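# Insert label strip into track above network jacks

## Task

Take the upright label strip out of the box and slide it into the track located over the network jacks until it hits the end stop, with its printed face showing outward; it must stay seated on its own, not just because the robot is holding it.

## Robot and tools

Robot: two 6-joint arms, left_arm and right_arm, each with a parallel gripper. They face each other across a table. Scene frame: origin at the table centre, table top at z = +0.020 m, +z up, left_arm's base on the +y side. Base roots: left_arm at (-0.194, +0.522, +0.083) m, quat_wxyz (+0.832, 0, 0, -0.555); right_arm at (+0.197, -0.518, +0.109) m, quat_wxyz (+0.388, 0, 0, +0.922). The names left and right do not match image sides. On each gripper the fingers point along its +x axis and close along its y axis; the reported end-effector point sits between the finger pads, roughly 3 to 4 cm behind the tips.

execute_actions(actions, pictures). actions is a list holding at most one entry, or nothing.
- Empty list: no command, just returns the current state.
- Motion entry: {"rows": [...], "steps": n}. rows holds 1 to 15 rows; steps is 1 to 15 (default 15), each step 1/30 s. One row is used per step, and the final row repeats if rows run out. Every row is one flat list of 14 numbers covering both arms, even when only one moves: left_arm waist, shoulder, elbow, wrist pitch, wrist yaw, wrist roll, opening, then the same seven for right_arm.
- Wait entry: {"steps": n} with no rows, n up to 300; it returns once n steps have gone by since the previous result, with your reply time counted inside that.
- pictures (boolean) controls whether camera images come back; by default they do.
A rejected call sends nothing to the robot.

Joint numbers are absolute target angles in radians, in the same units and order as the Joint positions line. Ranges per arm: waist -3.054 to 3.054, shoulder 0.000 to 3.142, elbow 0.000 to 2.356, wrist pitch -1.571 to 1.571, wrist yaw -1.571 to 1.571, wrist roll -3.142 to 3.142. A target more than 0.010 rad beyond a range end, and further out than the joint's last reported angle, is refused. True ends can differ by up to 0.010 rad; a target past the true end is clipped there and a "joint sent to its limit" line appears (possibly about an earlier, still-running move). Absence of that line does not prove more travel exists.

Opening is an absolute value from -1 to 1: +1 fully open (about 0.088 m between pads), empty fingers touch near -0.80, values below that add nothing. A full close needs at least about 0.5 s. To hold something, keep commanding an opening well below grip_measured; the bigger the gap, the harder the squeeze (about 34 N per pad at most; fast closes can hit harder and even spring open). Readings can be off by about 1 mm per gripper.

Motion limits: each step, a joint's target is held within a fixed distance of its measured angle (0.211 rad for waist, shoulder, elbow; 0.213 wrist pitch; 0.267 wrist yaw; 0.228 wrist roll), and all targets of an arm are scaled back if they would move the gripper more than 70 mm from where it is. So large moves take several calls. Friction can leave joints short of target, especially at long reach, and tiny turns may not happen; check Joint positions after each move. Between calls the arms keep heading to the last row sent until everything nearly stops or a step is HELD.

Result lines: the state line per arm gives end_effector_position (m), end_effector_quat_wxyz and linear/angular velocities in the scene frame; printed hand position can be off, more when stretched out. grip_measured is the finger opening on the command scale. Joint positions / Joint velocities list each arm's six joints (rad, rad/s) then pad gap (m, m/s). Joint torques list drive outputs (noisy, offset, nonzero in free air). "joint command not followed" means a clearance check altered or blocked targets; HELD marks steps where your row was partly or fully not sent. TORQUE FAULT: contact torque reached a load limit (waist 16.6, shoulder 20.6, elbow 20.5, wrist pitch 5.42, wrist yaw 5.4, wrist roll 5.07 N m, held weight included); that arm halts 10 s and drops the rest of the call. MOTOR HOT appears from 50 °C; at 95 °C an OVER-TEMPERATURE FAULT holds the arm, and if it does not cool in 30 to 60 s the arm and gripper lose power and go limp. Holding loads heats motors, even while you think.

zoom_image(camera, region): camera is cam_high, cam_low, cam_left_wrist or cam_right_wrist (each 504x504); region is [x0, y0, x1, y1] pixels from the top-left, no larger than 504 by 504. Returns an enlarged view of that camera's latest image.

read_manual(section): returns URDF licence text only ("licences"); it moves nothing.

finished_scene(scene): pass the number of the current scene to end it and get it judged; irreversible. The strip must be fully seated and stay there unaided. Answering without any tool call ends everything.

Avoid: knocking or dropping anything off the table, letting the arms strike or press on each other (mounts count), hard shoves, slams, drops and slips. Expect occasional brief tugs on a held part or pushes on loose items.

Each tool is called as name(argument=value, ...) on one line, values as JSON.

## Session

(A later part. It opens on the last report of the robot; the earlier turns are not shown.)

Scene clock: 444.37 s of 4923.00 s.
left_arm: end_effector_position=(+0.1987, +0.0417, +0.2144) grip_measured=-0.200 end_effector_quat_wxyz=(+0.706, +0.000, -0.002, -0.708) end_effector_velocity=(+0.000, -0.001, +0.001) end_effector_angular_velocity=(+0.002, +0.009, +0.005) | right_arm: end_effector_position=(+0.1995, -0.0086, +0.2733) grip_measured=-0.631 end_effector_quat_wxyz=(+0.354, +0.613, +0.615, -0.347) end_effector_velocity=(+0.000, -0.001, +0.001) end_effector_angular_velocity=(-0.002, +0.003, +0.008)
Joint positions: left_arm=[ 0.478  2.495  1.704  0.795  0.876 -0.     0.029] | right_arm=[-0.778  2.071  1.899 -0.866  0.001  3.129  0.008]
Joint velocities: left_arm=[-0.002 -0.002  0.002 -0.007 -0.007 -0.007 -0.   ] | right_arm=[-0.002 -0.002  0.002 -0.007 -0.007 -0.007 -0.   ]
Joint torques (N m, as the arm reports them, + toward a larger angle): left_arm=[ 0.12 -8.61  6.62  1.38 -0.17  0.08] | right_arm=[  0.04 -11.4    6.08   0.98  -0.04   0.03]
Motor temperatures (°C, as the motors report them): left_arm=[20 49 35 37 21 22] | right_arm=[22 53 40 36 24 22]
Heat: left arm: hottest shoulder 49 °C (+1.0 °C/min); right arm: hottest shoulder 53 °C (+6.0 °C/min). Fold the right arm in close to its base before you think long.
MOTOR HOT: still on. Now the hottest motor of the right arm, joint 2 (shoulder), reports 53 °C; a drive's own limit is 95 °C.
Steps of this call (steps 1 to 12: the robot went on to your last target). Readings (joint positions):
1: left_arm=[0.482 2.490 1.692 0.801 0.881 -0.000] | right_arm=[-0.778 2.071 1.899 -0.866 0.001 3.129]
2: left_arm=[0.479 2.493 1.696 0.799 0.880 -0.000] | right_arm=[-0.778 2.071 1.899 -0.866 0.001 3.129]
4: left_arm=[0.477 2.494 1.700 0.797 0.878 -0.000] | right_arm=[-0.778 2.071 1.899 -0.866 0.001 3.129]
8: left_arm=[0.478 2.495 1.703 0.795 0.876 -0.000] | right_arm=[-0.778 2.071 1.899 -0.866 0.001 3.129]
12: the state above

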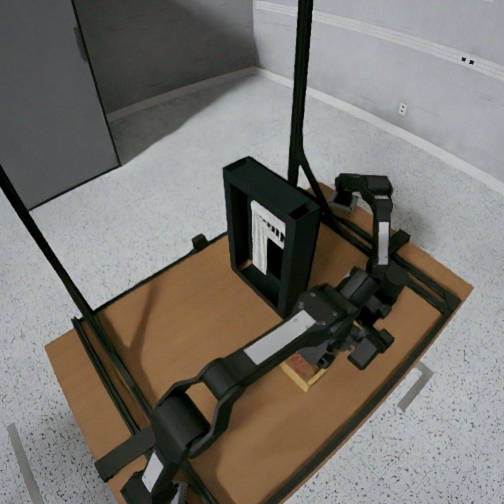

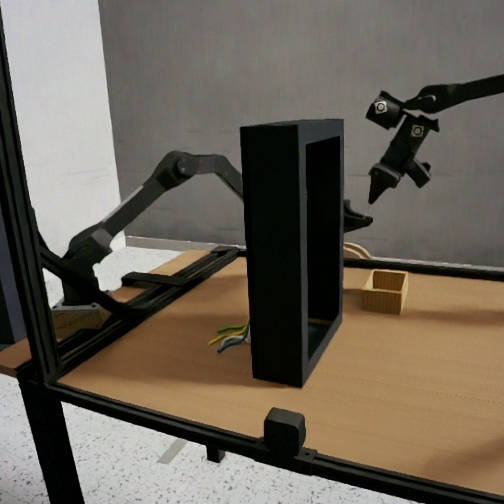

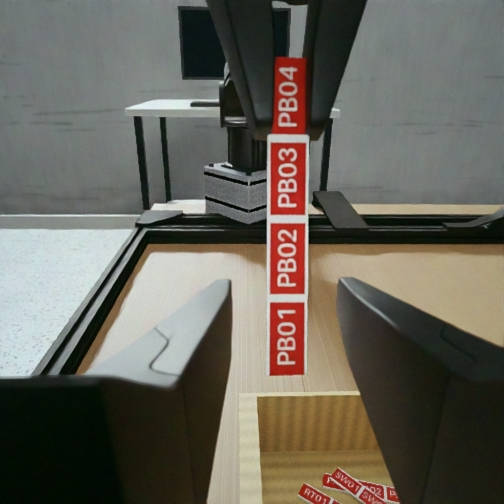

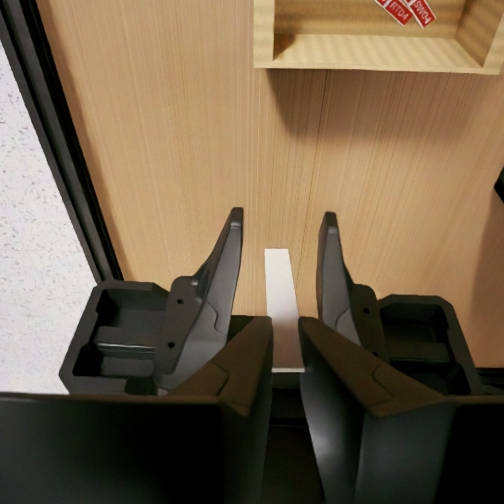

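execute_actions(actions=[{"rows": [[0.480,2.503,1.710,0.794,0.873,0,-0.26,-0.777,2.068,1.902,-0.865,0,3.13,-0.9],[0.480,2.503,1.710,0.794,0.873,0,-0.32,-0.777,2.068,1.902,-0.865,0,3.13,-0.9],[0.480,2.503,1.710,0.794,0.873,0,-0.38,-0.777,2.068,1.902,-0.865,0,3.13,-0.9],[0.480,2.503,1.710,0.794,0.873,0,-0.44,-0.777,2.068,1.902,-0.865,0,3.13,-0.9],[0.480,2.503,1.710,0.794,0.873,0,-0.49,-0.777,2.068,1.902,-0.865,0,3.13,-0.9],[0.480,2.503,1.710,0.794,0.873,0,-0.53,-0.777,2.068,1.902,-0.865,0,3.13,-0.9],[0.480,2.503,1.710,0.794,0.873,0,-0.57,-0.777,2.068,1.902,-0.865,0,3.13,-0.9],[0.480,2.503,1.710,0.794,0.873,0,-0.60,-0.777,2.068,1.902,-0.865,0,3.13,-0.9],[0.480,2.503,1.710,0.794,0.873,0,-0.63,-0.777,2.068,1.902,-0.865,0,3.13,-0.9],[0.480,2.503,1.710,0.794,0.873,0,-0.66,-0.777,2.068,1.902,-0.865,0,3.13,-0.9],[0.480,2.503,1.710,0.794,0.873,0,-0.70,-0.777,2.068,1.902,-0.865,0,3.13,-0.9],[0.480,2.503,1.710,0.794,0.873,0,-0.75,-0.777,2.068,1.902,-0.865,0,3.13,-0.9],[0.480,2.503,1.710,0.794,0.873,0,-0.80,-0.777,2.068,1.902,-0.865,0,3.13,-0.9],[0.480,2.503,1.710,0.794,0.873,0,-0.86,-0.777,2.068,1.902,-0.865,0,3.13,-0.9],[0.480,2.503,1.710,0.794,0.873,0,-0.92,-0.777,2.068,1.902,-0.865,0,3.13,-0.9]], "steps": 15}], pictures=false)

execute_actions(actions=[{"steps": 6}], pictures=false)

Scene clock: 464.67 s of 4923.00 s.
left_arm: end_effector_position=(+0.1994, +0.0416, +0.2127) grip_measured=-0.656 end_effector_quat_wxyz=(+0.706, +0.000, -0.001, -0.708) end_effector_velocity=(-0.001, -0.000, -0.000) end_effector_angular_velocity=(-0.002, -0.009, +0.005) | right_arm: end_effector_position=(+0.1993, -0.0085, +0.2735) grip_measured=-0.637 end_effector_quat_wxyz=(+0.354, +0.613, +0.615, -0.347) end_effector_velocity=(+0.000, -0.005, -0.002) end_effector_angular_velocity=(-0.022, +0.003, +0.008)
Joint positions: left_arm=[0.479 2.5   1.707 0.794 0.875 0.    0.007] | right_arm=[-0.778  2.071  1.9   -0.866 -0.     3.129  0.008]
Joint velocities: left_arm=[-0.002 -0.002 -0.007  0.007 -0.007  0.007 -0.007] | right_arm=[-0.002 -0.002 -0.002 -0.022 -0.007 -0.007  0.004]
Joint torques (N m, as the arm reports them, + toward a larger angle): left_arm=[  0.17 -10.43   5.57   1.54  -0.05   0.03] | right_arm=[  0.02 -11.41   6.11   0.95  -0.02   0.02]
Motor temperatures (°C, as the motors report them): left_arm=[20 49 36 37 21 22] | right_arm=[22 52 40 36 24 22]
Heat: left arm: hottest shoulder 49 °C (+0.0 °C/min); right arm: hottest shoulder 52 °C (+2.0 °C/min). Fold the right arm in close to its base before you think long.
MOTOR HOT: still on. Now the hottest motor of the right arm, joint 2 (shoulder), reports 52 °C; a drive's own limit is 95 °C.
Steps of this call (steps 1 to 30: the robot went on to your last target; steps 31 to 594: nothing new was sent; steps 595 to 609: all 15 steps of this action). Readings (joint positions):
595: left_arm=[0.479 2.500 1.707 0.794 0.875 0.000] | right_arm=[-0.778 2.071 1.900 -0.866 0.001 3.129]
596: left_arm=[0.479 2.500 1.707 0.794 0.875 0.000] | right_arm=[-0.778 2.071 1.900 -0.866 0.001 3.129]
598: left_arm=[0.479 2.500 1.707 0.794 0.875 0.000] | right_arm=[-0.778 2.071 1.900 -0.866 0.001 3.129]
602: left_arm=[0.479 2.500 1.707 0.794 0.875 0.000] | right_arm=[-0.778 2.071 1.900 -0.866 0.001 3.129]
609: the state above

Scene clock: 464.87 s of 4923.00 s.
left_arm: end_effector_position=(+0.1994, +0.0416, +0.2127) grip_measured=-0.657 end_effector_quat_wxyz=(+0.706, +0.000, -0.001, -0.708) end_effector_velocity=(+0.000, -0.001, +0.004) end_effector_angular_velocity=(-0.008, -0.002, +0.005) | right_arm: end_effector_position=(+0.1993, -0.0085, +0.2735) grip_measured=-0.634 end_effector_quat_wxyz=(+0.354, +0.613, +0.615, -0.347) end_effector_velocity=(-0.002, -0.002, -0.001) end_effector_angular_velocity=(-0.007, +0.015, +0.015)
Joint positions: left_arm=[0.479 2.5   1.707 0.794 0.875 0.001 0.007] | right_arm=[-0.778  2.071  1.9   -0.866 -0.     3.129  0.008]
Joint velocities: left_arm=[-0.002 -0.002  0.002  0.007 -0.007 -0.007 -0.001] | right_arm=[-0.002 -0.002 -0.002 -0.007 -0.022 -0.007 -0.001]
Joint torques (N m, as the arm reports them, + toward a larger angle): left_arm=[  0.24 -10.32   5.5    1.51  -0.05  -0.02] | right_arm=[  0.03 -11.42   6.09   0.95  -0.02   0.03]
Motor temperatures (°C, as the motors report them): left_arm=[20 49 36 37 21 22] | right_arm=[22 52 40 36 24 22]
Heat: left arm: hottest shoulder 49 °C (+0.0 °C/min); right arm: hottest shoulder 52 °C (+2.0 °C/min). Fold the right arm in close to its base before you think long.
MOTOR HOT: still on. Now the hottest motor of the right arm, joint 2 (shoulder), reports 52 °C; a drive's own limit is 95 °C.
Steps of this call (steps 1 to 6: the robot went on to your last target). Readings (joint positions):
1: left_arm=[0.479 2.500 1.707 0.794 0.875 0.000] | right_arm=[-0.778 2.071 1.900 -0.866 -0.000 3.129]
2: left_arm=[0.479 2.500 1.707 0.794 0.875 0.000] | right_arm=[-0.778 2.071 1.900 -0.866 -0.000 3.129]
4: left_arm=[0.479 2.500 1.707 0.794 0.875 0.000] | right_arm=[-0.778 2.071 1.900 -0.866 -0.000 3.129]
6: the state above

execute_actions(actions=[])

Scene clock: 467.40 s of 4923.00 s.
left_arm: end_effector_position=(+0.1992, +0.0414, +0.2127) grip_measured=-0.663 end_effector_quat_wxyz=(+0.706, +0.000, -0.001, -0.708) end_effector_velocity=(-0.000, -0.001, -0.001) end_effector_angular_velocity=(+0.005, -0.002, +0.005) | right_arm: end_effector_position=(+0.1992, -0.0084, +0.2735) grip_measured=-0.635 end_effector_quat_wxyz=(+0.354, +0.613, +0.615, -0.347) end_effector_velocity=(+0.000, -0.001, -0.001) end_effector_angular_velocity=(-0.007, +0.003, +0.008)
Joint positions: left_arm=[0.478 2.5   1.707 0.794 0.875 0.001 0.007] | right_arm=[-0.778  2.071  1.9   -0.866 -0.     3.129  0.008]
Joint velocities: left_arm=[-0.002 -0.002 -0.002 -0.007 -0.007  0.007 -0.   ] | right_arm=[-0.002  0.002  0.002 -0.007 -0.007 -0.007 -0.   ]
Joint torques (N m, as the arm reports them, + toward a larger angle): left_arm=[  0.19 -10.13   5.54   1.51  -0.06   0.  ] | right_arm=[  0.   -11.42   6.1    0.94   0.     0.03]
Motor temperatures (°C, as the motors report them): left_arm=[20 50 36 37 21 22] | right_arm=[22 52 40 36 24 22]
Heat: left arm: hottest shoulder 50 °C (+1.0 °C/min); right arm: hottest shoulder 52 °C (+2.0 °C/min). Fold the left arm in close to its base before you think long. Fold the right arm in close to its base before you think long.
MOTOR HOT: a motor of the left arm reached 50 °C. Now the hottest motor of the left arm, joint 2 (shoulder), reports 50 °C. The temperature limit of the motors' drives, at which the controller stops that arm, is 95 °C. To cool a motor, set the load down, stop pushing, or move to a pose that needs little force.
MOTOR HOT: still on. Now the hottest motor of the right arm, joint 2 (shoulder), reports 52 °C; a drive's own limit is 95 °C.
Steps of this call (steps 1 to 15: the robot went on to your last target; steps 16 to 76: nothing new was sent). Readings (joint positions):
1: left_arm=[0.479 2.500 1.707 0.794 0.875 0.001] | right_arm=[-0.778 2.071 1.900 -0.866 -0.000 3.129]
2: left_arm=[0.479 2.500 1.707 0.794 0.875 0.001] | right_arm=[-0.778 2.071 1.900 -0.866 -0.000 3.129]
4: left_arm=[0.479 2.500 1.707 0.794 0.875 0.001] | right_arm=[-0.778 2.071 1.900 -0.866 -0.000 3.129]
8: left_arm=[0.479 2.500 1.707 0.794 0.875 0.001] | right_arm=[-0.778 2.071 1.900 -0.866 -0.000 3.129]
76: the state above
All arms were judged still, so your last target was given up. Only a new action makes them travel on or press farther. Fingers that are still opening or closing keep moving.

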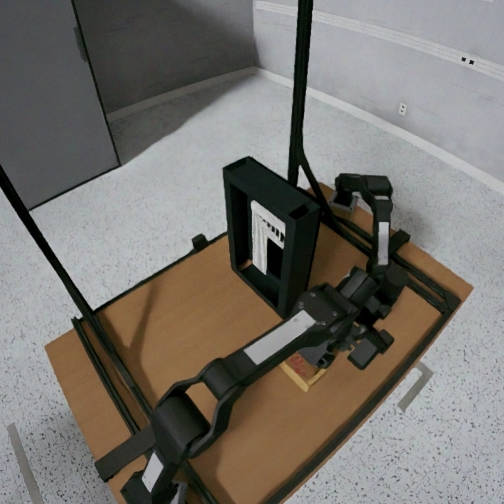

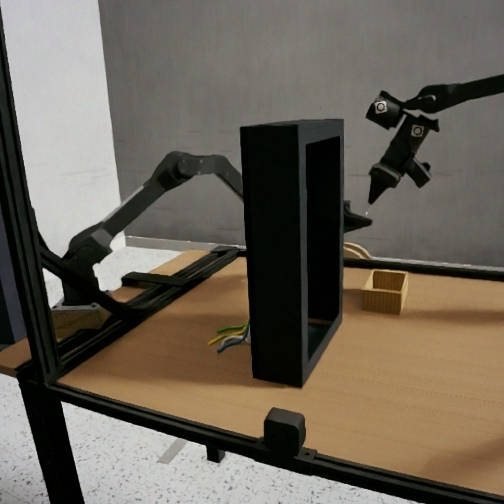

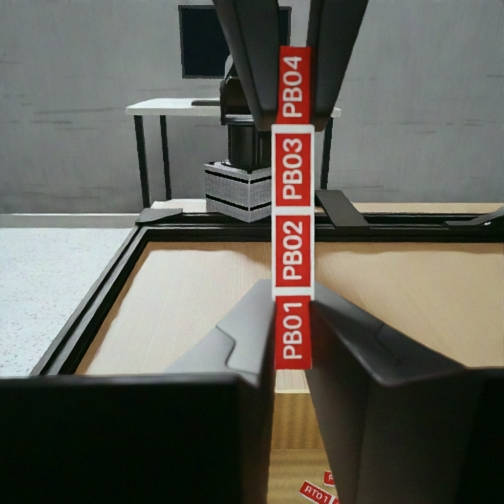

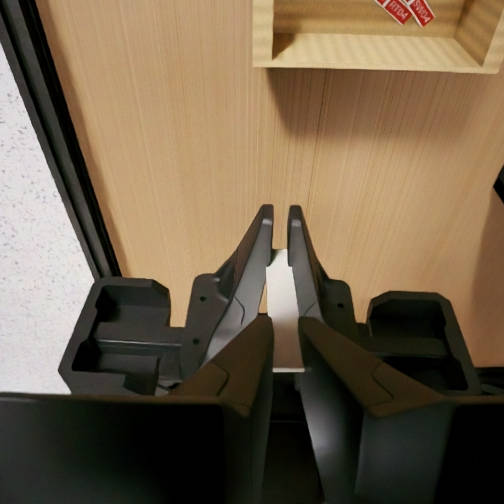

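execute_actions(actions=[{"rows": [[0.480,2.503,1.710,0.794,0.873,0,-0.88,-0.777,2.068,1.902,-0.865,0,3.13,-0.75],[0.480,2.503,1.710,0.794,0.873,0,-0.88,-0.777,2.068,1.902,-0.865,0,3.13,-0.65],[0.480,2.503,1.710,0.794,0.873,0,-0.88,-0.777,2.068,1.902,-0.865,0,3.13,-0.6],[0.480,2.503,1.710,0.794,0.873,0,-0.88,-0.777,2.068,1.902,-0.865,0,3.13,-0.55],[0.480,2.503,1.710,0.794,0.873,0,-0.88,-0.777,2.068,1.902,-0.865,0,3.13,-0.45],[0.480,2.503,1.710,0.794,0.873,0,-0.88,-0.777,2.068,1.902,-0.865,0,3.13,-0.35],[0.480,2.503,1.710,0.794,0.873,0,-0.88,-0.777,2.068,1.902,-0.865,0,3.13,-0.25],[0.480,2.503,1.710,0.794,0.873,0,-0.88,-0.777,2.068,1.902,-0.865,0,3.13,-0.15],[0.480,2.503,1.710,0.794,0.873,0,-0.88,-0.777,2.068,1.902,-0.865,0,3.13,-0.05],[0.480,2.503,1.710,0.794,0.873,0,-0.88,-0.777,2.068,1.902,-0.865,0,3.13,0.05]], "steps": 14}])

Scene clock: 477.80 s of 4923.00 s.
left_arm: end_effector_position=(+0.1992, +0.0414, +0.2124) grip_measured=-0.665 end_effector_quat_wxyz=(+0.706, +0.000, -0.001, -0.708) end_effector_velocity=(-0.003, -0.003, -0.001) end_effector_angular_velocity=(+0.005, +0.042, -0.000) | right_arm: end_effector_position=(+0.1992, -0.0084, +0.2735) grip_measured=+0.003 end_effector_quat_wxyz=(+0.353, +0.613, +0.615, -0.347) end_effector_velocity=(-0.002, -0.001, +0.004) end_effector_angular_velocity=(+0.002, +0.008, +0.028)
Joint positions: left_arm=[0.478 2.501 1.707 0.794 0.875 0.001 0.006] | right_arm=[-0.778  2.071  1.9   -0.866 -0.     3.129  0.039]
Joint velocities: left_arm=[-0.007 -0.002 -0.002 -0.007 -0.007 -0.037  0.004] | right_arm=[-0.002 -0.007  0.002 -0.007 -0.022 -0.022  0.026]
Joint torques (N m, as the arm reports them, + toward a larger angle): left_arm=[  0.17 -10.23   5.51   1.54  -0.06   0.01] | right_arm=[ -0.01 -11.41   6.04   0.92   0.     0.02]
Motor temperatures (°C, as the motors report them): left_arm=[20 51 36 37 21 22] | right_arm=[22 52 40 36 24 22]
Heat: left arm: hottest shoulder 51 °C (+2.0 °C/min); right arm: hottest shoulder 52 °C (+1.0 °C/min). Fold the left arm in close to its base before you think long. Fold the right arm in close to its base before you think long.
MOTOR HOT: still on. Now the hottest motor of the left arm, joint 2 (shoulder), reports 51 °C; a drive's own limit is 95 °C.
MOTOR HOT: still on. Now the hottest motor of the right arm, joint 2 (shoulder), reports 52 °C; a drive's own limit is 95 °C.
Steps of this call (steps 1 to 298: nothing new was sent; steps 299 to 312: all 14 steps of this action). Readings (joint positions):
299: left_arm=[0.478 2.501 1.707 0.794 0.875 0.001] | right_arm=[-0.778 2.071 1.900 -0.866 -0.000 3.129]
300: left_arm=[0.478 2.501 1.707 0.794 0.875 0.001] | right_arm=[-0.778 2.071 1.900 -0.866 -0.000 3.129]
302: left_arm=[0.478 2.501 1.707 0.794 0.875 0.001] | right_arm=[-0.778 2.071 1.900 -0.866 -0.000 3.129]
306: left_arm=[0.478 2.501 1.707 0.794 0.875 0.001] | right_arm=[-0.778 2.071 1.900 -0.866 -0.000 3.129]
312: the state above

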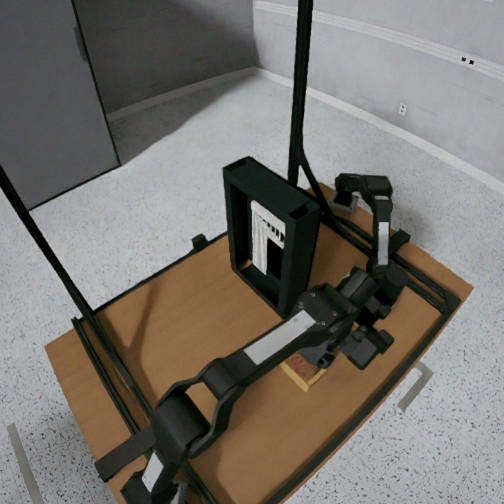

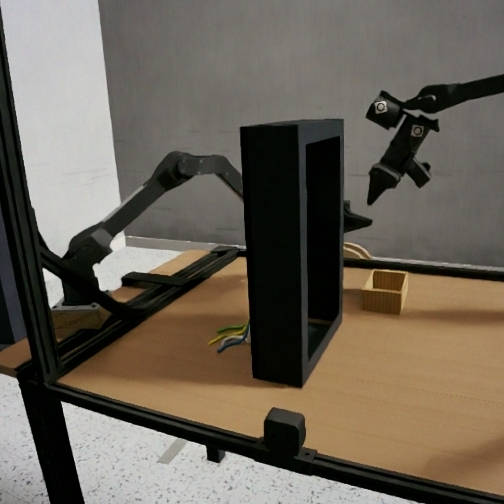

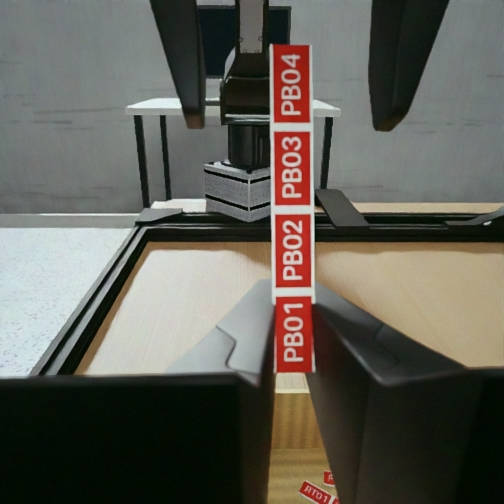

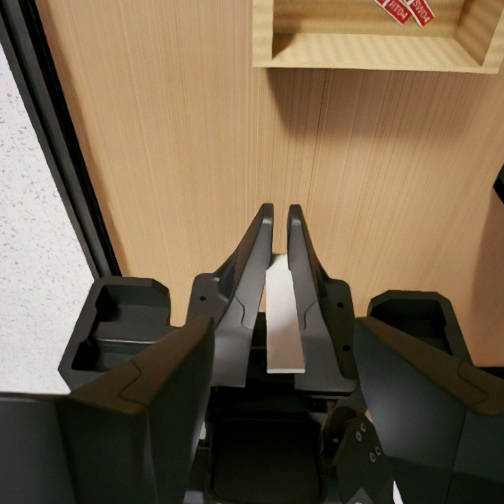

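execute_actions(actions=[{"rows": [[0.482,2.488,1.696,0.797,0.880,0,-0.88,-0.777,2.068,1.902,-0.865,0,3.13,0.05],[0.485,2.483,1.689,0.800,0.883,0,-0.88,-0.777,2.068,1.902,-0.865,0,3.13,0.05],[0.489,2.478,1.680,0.805,0.887,0,-0.88,-0.777,2.068,1.902,-0.865,0,3.13,0.05],[0.494,2.472,1.668,0.811,0.892,0,-0.88,-0.777,2.068,1.902,-0.865,0,3.13,0.05],[0.500,2.465,1.654,0.818,0.898,0,-0.88,-0.777,2.068,1.902,-0.865,0,3.13,0.05],[0.507,2.457,1.638,0.826,0.905,0,-0.88,-0.777,2.068,1.902,-0.865,0,3.13,0.05],[0.514,2.449,1.621,0.835,0.912,0,-0.88,-0.777,2.068,1.902,-0.865,0,3.13,0.05],[0.521,2.440,1.604,0.844,0.919,0,-0.88,-0.777,2.068,1.902,-0.865,0,3.13,0.05],[0.528,2.431,1.587,0.853,0.926,0,-0.88,-0.777,2.06,1.902,-0.865,0,3.13,0.05],[0.535,2.422,1.570,0.862,0.933,0,-0.88,-0.777,2.05,1.90,-0.865,0,3.13,0.05],[0.542,2.413,1.553,0.870,0.940,0,-0.88,-0.777,2.04,1.895,-0.865,0,3.13,0.05],[0.549,2.403,1.536,0.877,0.948,0,-0.88,-0.777,2.03,1.89,-0.865,0,3.13,0.05],[0.555,2.391,1.519,0.882,0.958,0.01,-0.88,-0.777,2.02,1.885,-0.865,0,3.13,0.05],[0.560,2.377,1.502,0.883,0.970,0.03,-0.88,-0.78,2.01,1.88,-0.865,-0.01,3.11,0.05],[0.564,2.360,1.485,0.881,0.985,0.06,-0.88,-0.785,2.00,1.875,-0.865,-0.03,3.07,0.05]], "steps": 15}], pictures=false)

execute_actions(actions=[{"rows": [[0.567,2.340,1.468,0.878,1.002,0.10,-0.88,-0.793,2.0,1.875,-0.86,-0.07,3.01,0.1],[0.571,2.319,1.451,0.873,1.020,0.15,-0.88,-0.802,2.0,1.875,-0.85,-0.12,2.945,0.15],[0.574,2.298,1.434,0.869,1.038,0.21,-0.88,-0.811,2.0,1.875,-0.84,-0.17,2.88,0.2],[0.578,2.277,1.417,0.864,1.056,0.27,-0.88,-0.820,2.0,1.875,-0.83,-0.22,2.815,0.25],[0.581,2.256,1.400,0.860,1.074,0.33,-0.88,-0.829,2.0,1.875,-0.82,-0.27,2.75,0.3],[0.585,2.235,1.383,0.855,1.092,0.39,-0.88,-0.838,2.0,1.875,-0.81,-0.32,2.685,0.35],[0.588,2.214,1.366,0.851,1.110,0.45,-0.88,-0.847,2.0,1.875,-0.80,-0.37,2.62,0.4],[0.591,2.193,1.349,0.846,1.128,0.51,-0.88,-0.856,2.0,1.875,-0.79,-0.42,2.555,0.45],[0.595,2.172,1.332,0.842,1.146,0.57,-0.88,-0.865,2.0,1.875,-0.78,-0.47,2.49,0.5],[0.598,2.151,1.315,0.837,1.164,0.63,-0.88,-0.874,2.0,1.875,-0.76,-0.52,2.425,0.55],[0.602,2.130,1.298,0.833,1.182,0.69,-0.88,-0.883,2.0,1.875,-0.74,-0.57,2.36,0.6],[0.605,2.109,1.281,0.828,1.200,0.75,-0.88,-0.892,2.0,1.875,-0.72,-0.62,2.295,0.65],[0.608,2.088,1.264,0.824,1.218,0.81,-0.88,-0.901,2.0,1.875,-0.70,-0.67,2.23,0.7],[0.612,2.067,1.247,0.819,1.236,0.87,-0.88,-0.910,2.0,1.875,-0.68,-0.72,2.165,0.75],[0.615,2.046,1.230,0.815,1.254,0.93,-0.88,-0.919,2.0,1.875,-0.66,-0.77,2.10,0.8]], "steps": 15}], pictures=false)

execute_actions(actions=[{"rows": [[0.619,2.025,1.213,0.810,1.272,0.99,-0.88,-0.928,2.0,1.875,-0.63,-0.82,2.035,0.85],[0.622,2.004,1.196,0.806,1.290,1.05,-0.88,-0.937,2.005,1.875,-0.60,-0.87,1.97,0.9],[0.625,1.983,1.179,0.801,1.308,1.11,-0.88,-0.946,2.01,1.88,-0.57,-0.92,1.905,0.95],[0.629,1.962,1.162,0.797,1.326,1.17,-0.88,-0.955,2.02,1.88,-0.54,-0.97,1.84,1],[0.632,1.941,1.145,0.792,1.344,1.23,-0.88,-0.964,2.03,1.885,-0.51,-1.02,1.775,1],[0.635,1.920,1.129,0.788,1.362,1.29,-0.88,-0.973,2.04,1.89,-0.48,-1.07,1.71,1],[0.638,1.900,1.114,0.783,1.379,1.345,-0.88,-0.982,2.055,1.895,-0.445,-1.12,1.645,1],[0.641,1.882,1.100,0.779,1.394,1.395,-0.88,-0.991,2.07,1.90,-0.41,-1.17,1.58,1],[0.644,1.866,1.088,0.775,1.408,1.44,-0.88,-0.999,2.085,1.905,-0.375,-1.22,1.515,1],[0.646,1.852,1.077,0.772,1.420,1.475,-0.88,-1.006,2.10,1.91,-0.34,-1.265,1.45,1],[0.648,1.841,1.068,0.769,1.430,1.503,-0.88,-1.012,2.117,1.916,-0.30,-1.305,1.385,1],[0.649,1.832,1.061,0.767,1.437,1.524,-0.88,-1.017,2.135,1.922,-0.26,-1.34,1.32,1],[0.650,1.826,1.056,0.765,1.442,1.538,-0.88,-1.021,2.153,1.928,-0.22,-1.37,1.255,1],[0.651,1.822,1.054,0.7645,1.445,1.546,-0.88,-1.024,2.171,1.934,-0.18,-1.395,1.19,1],[0.651,1.821,1.053,0.7645,1.445,1.55,-0.88,-1.025,2.19,1.94,-0.14,-1.41,1.125,1]], "steps": 15}], pictures=false)

execute_actions(actions=[{"rows": [[0.651,1.821,1.053,0.7645,1.445,1.55,-0.88,-1.025,2.21,1.946,-0.10,-1.418,1.06,1],[0.651,1.821,1.053,0.7645,1.445,1.55,-0.88,-1.025,2.23,1.953,-0.055,-1.42,0.995,1],[0.651,1.821,1.053,0.7645,1.445,1.55,-0.88,-1.025,2.25,1.96,-0.01,-1.42,0.93,1],[0.651,1.821,1.053,0.7645,1.445,1.55,-0.88,-1.025,2.27,1.967,0.035,-1.42,0.865,1],[0.651,1.821,1.053,0.7645,1.445,1.55,-0.88,-1.025,2.29,1.974,0.08,-1.42,0.80,1],[0.651,1.821,1.053,0.7645,1.445,1.55,-0.88,-1.025,2.31,1.981,0.125,-1.42,0.735,1],[0.651,1.821,1.053,0.7645,1.445,1.55,-0.88,-1.025,2.33,1.988,0.17,-1.42,0.67,1],[0.651,1.821,1.053,0.7645,1.445,1.55,-0.88,-1.025,2.35,1.995,0.215,-1.42,0.605,1],[0.651,1.821,1.053,0.7645,1.445,1.55,-0.88,-1.025,2.37,2.002,0.26,-1.42,0.54,1],[0.651,1.821,1.053,0.7645,1.445,1.55,-0.88,-1.025,2.39,2.008,0.30,-1.42,0.475,1],[0.651,1.821,1.053,0.7645,1.445,1.55,-0.88,-1.025,2.41,2.014,0.335,-1.42,0.41,1],[0.651,1.821,1.053,0.7645,1.445,1.55,-0.88,-1.025,2.428,2.02,0.37,-1.42,0.345,1],[0.651,1.821,1.053,0.7645,1.445,1.55,-0.88,-1.025,2.444,2.025,0.40,-1.42,0.28,1],[0.651,1.821,1.053,0.7645,1.445,1.55,-0.88,-1.025,2.456,2.028,0.42,-1.42,0.2,1],[0.651,1.821,1.053,0.7645,1.445,1.55,-0.88,-1.025,2.465,2.03,0.437,-1.42,0.0,1]], "steps": 15}], pictures=false)

execute_actions(actions=[{"steps": 16}])

Scene clock: 558.93 s of 4923.00 s.
left_arm: end_effector_position=(+0.2007, +0.0865, +0.2104) grip_measured=-0.777 end_effector_quat_wxyz=(+0.705, +0.006, -0.003, -0.709) end_effector_velocity=(-0.032, +0.129, +0.035) end_effector_angular_velocity=(+0.051, -0.397, -0.119) | right_arm: end_effector_position=(+0.1986, -0.0110, +0.2789) grip_measured=+0.050 end_effector_quat_wxyz=(+0.354, +0.611, +0.620, -0.341) end_effector_velocity=(-0.028, -0.037, +0.072) end_effector_angular_velocity=(+0.122, -0.085, +0.591)
Joint positions: left_arm=[0.551 2.416 1.537 0.871 0.951 0.019 0.001] | right_arm=[-0.778  2.054  1.891 -0.866 -0.004  3.116  0.041]
Joint velocities: left_arm=[ 0.198 -0.383 -0.515  0.037  0.315  0.476 -0.   ] | right_arm=[-0.017 -0.247 -0.134  0.007 -0.242 -0.564 -0.   ]
Joint torques (N m, as the arm reports them, + toward a larger angle): left_arm=[ -0.4  -12.22   4.14   1.7    0.23   0.16] | right_arm=[ -0.46 -14.79   5.29   0.93  -0.19  -0.1 ]
Motor temperatures (°C, as the motors report them): left_arm=[20 58 35 38 21 22] | right_arm=[22 54 39 35 24 22]
Heat: left arm: hottest shoulder 58 °C (+4.0 °C/min); right arm: hottest shoulder 54 °C (+1.0 °C/min). Fold the left arm in close to its base before you think long. Fold the right arm in close to its base before you think long.
MOTOR HOT: still on. Now the hottest motor of the left arm, joint 2 (shoulder), reports 58 °C; a drive's own limit is 95 °C.
MOTOR HOT: still on. Now the hottest motor of the right arm, joint 2 (shoulder), reports 54 °C; a drive's own limit is 95 °C.
Steps of this call (steps 1 to 15: the robot went on to your last target; steps 16 to 310: nothing new was sent; then 70.30 s passed at rest; steps 311 to 325: all 15 steps of this action). Readings (joint positions):
311: left_arm=[0.478 2.501 1.708 0.794 0.875 0.001] | right_arm=[-0.777 2.071 1.900 -0.866 -0.000 3.129]
312: left_arm=[0.479 2.501 1.707 0.794 0.875 0.001] | right_arm=[-0.777 2.071 1.900 -0.866 -0.000 3.129]
314: left_arm=[0.481 2.499 1.700 0.800 0.878 0.001] | right_arm=[-0.777 2.071 1.900 -0.866 -0.000 3.129]
318: left_arm=[0.498 2.480 1.652 0.823 0.899 0.001] | right_arm=[-0.777 2.071 1.900 -0.866 -0.000 3.129]
325: the state above

Scene clock: 559.43 s of 4923.00 s.
left_arm: end_effector_position=(+0.1400, +0.1401, +0.2729) grip_measured=-0.777 end_effector_quat_wxyz=(+0.583, +0.240, -0.295, -0.718) end_effector_velocity=(-0.145, +0.120, +0.096) end_effector_angular_velocity=(-0.328, -1.677, -0.430) | right_arm: end_effector_position=(+0.1686, -0.0006, +0.3355) grip_measured=+0.674 end_effector_quat_wxyz=(+0.340, +0.344, +0.875, -0.006) end_effector_velocity=(-0.048, +0.017, +0.171) end_effector_angular_velocity=(+1.731, -0.110, +1.916)
Joint positions: left_arm=[0.604 2.113 1.285 0.828 1.205 0.781 0.001] | right_arm=[-0.893  2.019  1.882 -0.709 -0.643  2.262  0.072]
Joint velocities: left_arm=[ 0.105 -0.618 -0.525 -0.154  0.535  1.766  0.   ] | right_arm=[-0.261 -0.002 -0.007  0.564 -1.516 -1.956  0.073]
Joint torques (N m, as the arm reports them, + toward a larger angle): left_arm=[ 0.32 -9.89  3.74  1.18  0.25  0.04] | right_arm=[ -0.39 -13.07   5.3    1.24  -0.46  -0.11]
Motor temperatures (°C, as the motors report them): left_arm=[20 58 35 38 21 22] | right_arm=[22 54 39 35 24 22]
Heat: left arm: hottest shoulder 58 °C (+4.0 °C/min); right arm: hottest shoulder 54 °C (+1.0 °C/min). Fold the left arm in close to its base before you think long. Fold the right arm in close to its base before you think long.
MOTOR HOT: still on. Now the hottest motor of the left arm, joint 2 (shoulder), reports 58 °C; a drive's own limit is 95 °C.
MOTOR HOT: still on. Now the hottest motor of the right arm, joint 2 (shoulder), reports 54 °C; a drive's own limit is 95 °C.
Steps of this call (steps 1 to 15: all 15 steps of this action). Readings (joint positions):
1: left_arm=[0.558 2.402 1.519 0.873 0.963 0.040] | right_arm=[-0.779 2.046 1.888 -0.866 -0.018 3.090]
2: left_arm=[0.563 2.387 1.502 0.873 0.977 0.069] | right_arm=[-0.782 2.039 1.886 -0.865 -0.044 3.052]
4: left_arm=[0.571 2.351 1.467 0.871 1.009 0.151] | right_arm=[-0.793 2.027 1.885 -0.851 -0.117 2.952]
8: left_arm=[0.581 2.266 1.401 0.858 1.079 0.367] | right_arm=[-0.829 2.019 1.885 -0.816 -0.298 2.712]
15: the state above

Scene clock: 559.93 s of 4923.00 s.
left_arm: end_effector_position=(+0.0744, +0.1925, +0.3137) grip_measured=-0.777 end_effector_quat_wxyz=(+0.406, +0.382, -0.569, -0.604) end_effector_velocity=(-0.045, +0.036, +0.024) end_effector_angular_velocity=(-0.173, -0.420, -0.098) | right_arm: end_effector_position=(+0.1755, +0.0050, +0.4038) grip_measured=+1.000 end_effector_quat_wxyz=(+0.183, +0.139, +0.744, +0.628) end_effector_velocity=(+0.058, +0.069, -0.077) end_effector_angular_velocity=(+2.530, -0.698, +0.782)
Joint positions: left_arm=[0.647 1.846 1.076 0.771 1.429 1.51  0.001] | right_arm=[-1.016  2.119  1.917 -0.238 -1.338  1.287  0.088]
Joint velocities: left_arm=[ 0.027 -0.188 -0.144 -0.037  0.125  0.447 -0.   ] | right_arm=[-0.134  0.584  0.139  1.15  -0.799 -1.971  0.   ]
Joint torques (N m, as the arm reports them, + toward a larger angle): left_arm=[ 0.17 -7.8   3.84  0.89  0.14  0.06] | right_arm=[-0.02 -8.75  7.28  1.2  -0.46 -0.16]
Motor temperatures (°C, as the motors report them): left_arm=[20 58 35 37 21 22] | right_arm=[22 54 39 36 24 22]
Heat: left arm: hottest shoulder 58 °C (+4.0 °C/min); right arm: hottest shoulder 54 °C (+1.0 °C/min). Fold the left arm in close to its base before you think long. Fold the right arm in close to its base before you think long.
MOTOR HOT: still on. Now the hottest motor of the left arm, joint 2 (shoulder), reports 58 °C; a drive's own limit is 95 °C.
MOTOR HOT: still on. Now the hottest motor of the right arm, joint 2 (shoulder), reports 54 °C; a drive's own limit is 95 °C.
Steps of this call (steps 1 to 15: all 15 steps of this action). Readings (joint positions):
1: left_arm=[0.608 2.093 1.268 0.823 1.223 0.841] | right_arm=[-0.902 2.019 1.882 -0.689 -0.693 2.198]
2: left_arm=[0.612 2.072 1.250 0.819 1.241 0.901] | right_arm=[-0.911 2.019 1.882 -0.665 -0.743 2.133]
4: left_arm=[0.619 2.031 1.215 0.810 1.276 1.020] | right_arm=[-0.929 2.019 1.882 -0.612 -0.842 2.003]
8: left_arm=[0.632 1.947 1.149 0.792 1.348 1.256] | right_arm=[-0.965 2.024 1.883 -0.491 -1.043 1.743]
15: the state above

Scene clock: 560.43 s of 4923.00 s.
left_arm: end_effector_position=(+0.0712, +0.1950, +0.3133) grip_measured=-0.777 end_effector_quat_wxyz=(+0.397, +0.386, -0.580, -0.597) end_effector_velocity=(-0.002, -0.002, +0.001) end_effector_angular_velocity=(-0.001, +0.000, +0.000) | right_arm: end_effector_position=(+0.1912, +0.0583, +0.3446) grip_measured=+1.000 end_effector_quat_wxyz=(+0.199, +0.032, +0.169, +0.965) end_effector_velocity=(+0.018, +0.063, -0.131) end_effector_angular_velocity=(+2.191, -0.876, +0.000)
Joint positions: left_arm=[0.649 1.836 1.064 0.766 1.44  1.548 0.001] | right_arm=[-1.024  2.411  2.007  0.37  -1.415  0.312  0.088]
Joint velocities: left_arm=[-0.007 -0.002 -0.002  0.007 -0.007 -0.007 -0.   ] | right_arm=[-0.002  0.432  0.1    0.74   0.007 -1.956  0.   ]
Joint torques (N m, as the arm reports them, + toward a larger angle): left_arm=[ 0.17 -8.18  3.93  1.01  0.17  0.  ] | right_arm=[ -0.12 -11.08   7.33   1.2   -0.23  -0.09]
Motor temperatures (°C, as the motors report them): left_arm=[20 58 35 37 21 22] | right_arm=[22 54 39 36 24 22]
Heat: left arm: hottest shoulder 58 °C (+4.0 °C/min); right arm: hottest shoulder 54 °C (+1.0 °C/min). Fold the left arm in close to its base before you think long. Fold the right arm in close to its base before you think long.
MOTOR HOT: still on. Now the hottest motor of the left arm, joint 2 (shoulder), reports 58 °C; a drive's own limit is 95 °C.
MOTOR HOT: still on. Now the hottest motor of the right arm, joint 2 (shoulder), reports 54 °C; a drive's own limit is 95 °C.
Steps of this call (steps 1 to 15: all 15 steps of this action). Readings (joint positions):
1: left_arm=[0.648 1.841 1.073 0.769 1.433 1.522] | right_arm=[-1.020 2.139 1.922 -0.199 -1.362 1.222]
2: left_arm=[0.648 1.838 1.070 0.768 1.435 1.530] | right_arm=[-1.022 2.159 1.927 -0.159 -1.379 1.158]
4: left_arm=[0.649 1.836 1.067 0.767 1.438 1.540] | right_arm=[-1.024 2.201 1.938 -0.074 -1.398 1.028]
8: left_arm=[0.649 1.836 1.064 0.766 1.440 1.546] | right_arm=[-1.024 2.284 1.963 0.102 -1.411 0.768]
15: the state above

Scene clock: 560.97 s of 4923.00 s.
left_arm: end_effector_position=(+0.0712, +0.1950, +0.3133) grip_measured=-0.777 end_effector_quat_wxyz=(+0.397, +0.386, -0.580, -0.597) end_effector_velocity=(+0.002, -0.002, +0.001) end_effector_angular_velocity=(+0.011, +0.027, +0.020) | right_arm: end_effector_position=(+0.1926, +0.0638, +0.3318) grip_measured=+1.000 end_effector_quat_wxyz=(+0.202, +0.000, +0.001, +0.979) end_effector_velocity=(-0.000, -0.004, -0.003) end_effector_angular_velocity=(-0.006, -0.002, +0.020)
Joint positions: left_arm=[0.649 1.836 1.064 0.766 1.44  1.548 0.001] | right_arm=[-1.024  2.452  2.019  0.435 -1.416  0.004  0.088]
Joint velocities: left_arm=[-0.002 -0.002 -0.002  0.007 -0.022 -0.037 -0.   ] | right_arm=[-0.002 -0.002 -0.007 -0.022 -0.022 -0.022  0.   ]
Joint torques (N m, as the arm reports them, + toward a larger angle): left_arm=[ 0.26 -8.05  3.98  0.97  0.18  0.06] | right_arm=[ -0.12 -11.94   7.03   1.14  -0.2   -0.09]
Motor temperatures (°C, as the motors report them): left_arm=[20 58 35 37 21 22] | right_arm=[22 54 40 36 24 22]
Heat: left arm: hottest shoulder 58 °C (+4.0 °C/min); right arm: hottest shoulder 54 °C (+1.0 °C/min). Fold the left arm in close to its base before you think long. Fold the right arm in close to its base before you think long.
MOTOR HOT: still on. Now the hottest motor of the left arm, joint 2 (shoulder), reports 58 °C; a drive's own limit is 95 °C.
MOTOR HOT: still on. Now the hottest motor of the right arm, joint 2 (shoulder), reports 54 °C; a drive's own limit is 95 °C.
Steps of this call (steps 1 to 16: the robot went on to your last target). Readings (joint positions):
1: left_arm=[0.649 1.836 1.064 0.766 1.440 1.548] | right_arm=[-1.024 2.424 2.011 0.391 -1.415 0.246]
2: left_arm=[0.649 1.836 1.064 0.766 1.440 1.548] | right_arm=[-1.024 2.434 2.011 0.404 -1.415 0.182]
4: left_arm=[0.649 1.836 1.064 0.766 1.440 1.548] | right_arm=[-1.024 2.447 2.011 0.419 -1.415 0.084]
8: left_arm=[0.649 1.836 1.064 0.766 1.440 1.548] | right_arm=[-1.024 2.452 2.013 0.431 -1.415 0.020]
16: the state above

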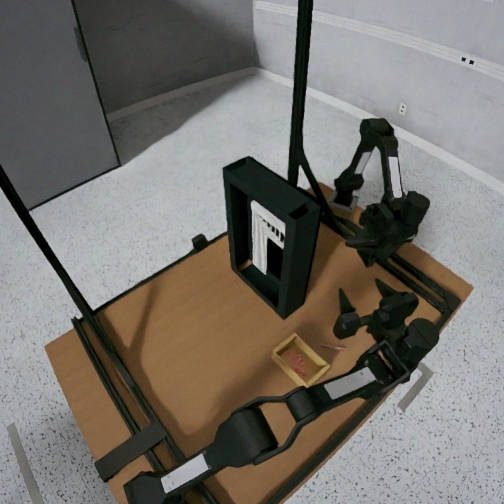

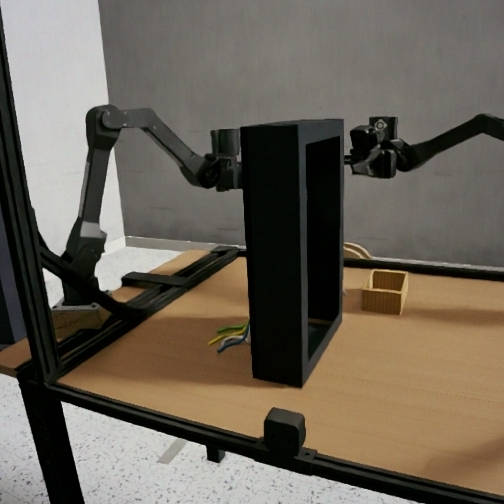

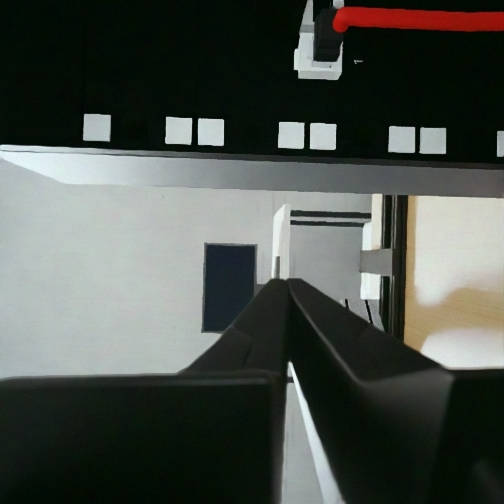

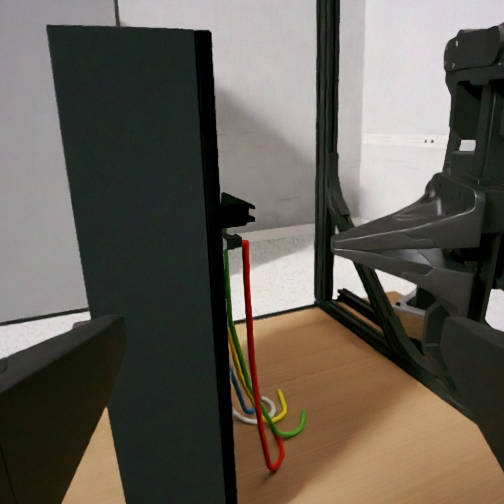

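zoom_image(camera="cam_high", region=[260, 300, 380, 400])

zoom_image(camera="cam_left_wrist", region=[220, 260, 420, 504])

Region (260, 300, 380, 400) of cam_high's 504x504 image, scaled by 4.200, with more detail than that image has.

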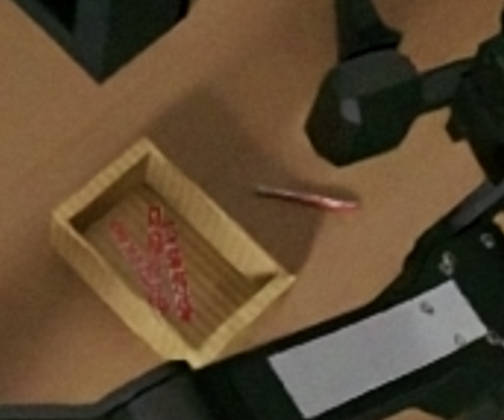

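Region (220, 260, 420, 504) of cam_left_wrist's 504x504 image, scaled by 2.066, with more detail than that image has; it fills the left 413 columns of this view, and the rest is white.

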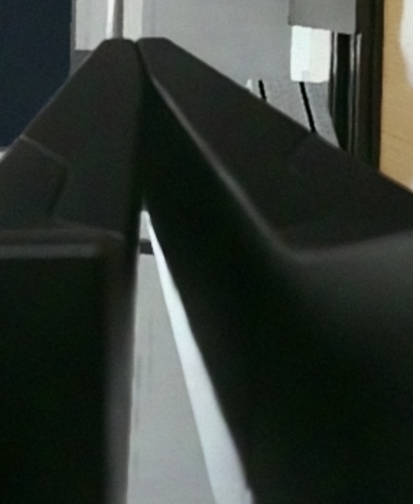

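zoom_image(camera="cam_right_wrist", region=[200, 170, 360, 280])

zoom_image(camera="cam_left_wrist", region=[200, 0, 420, 200])

Region (200, 170, 360, 280) of cam_right_wrist's 504x504 image, scaled by 3.150, with more detail than that image has; it fills the top 346 rows of this view, and the rest is white.

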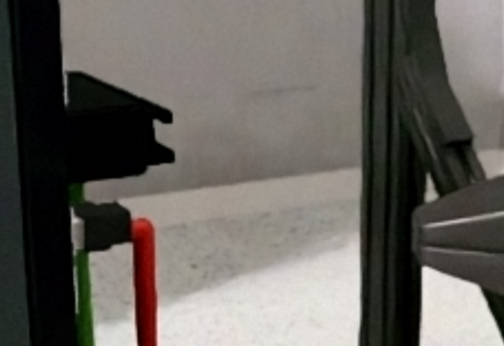

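Region (200, 0, 420, 200) of cam_left_wrist's 504x504 image, scaled by 2.291, with more detail than that image has; it fills the top 458 rows of this view, and the rest is white.

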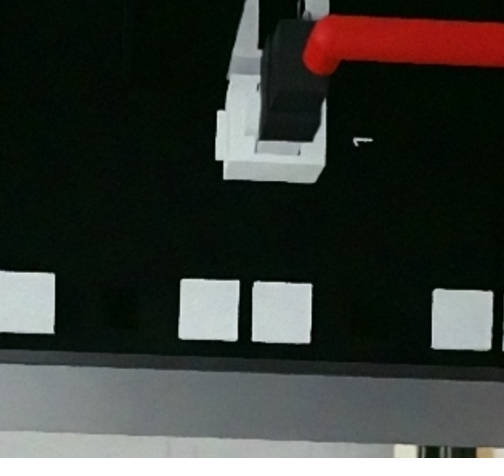

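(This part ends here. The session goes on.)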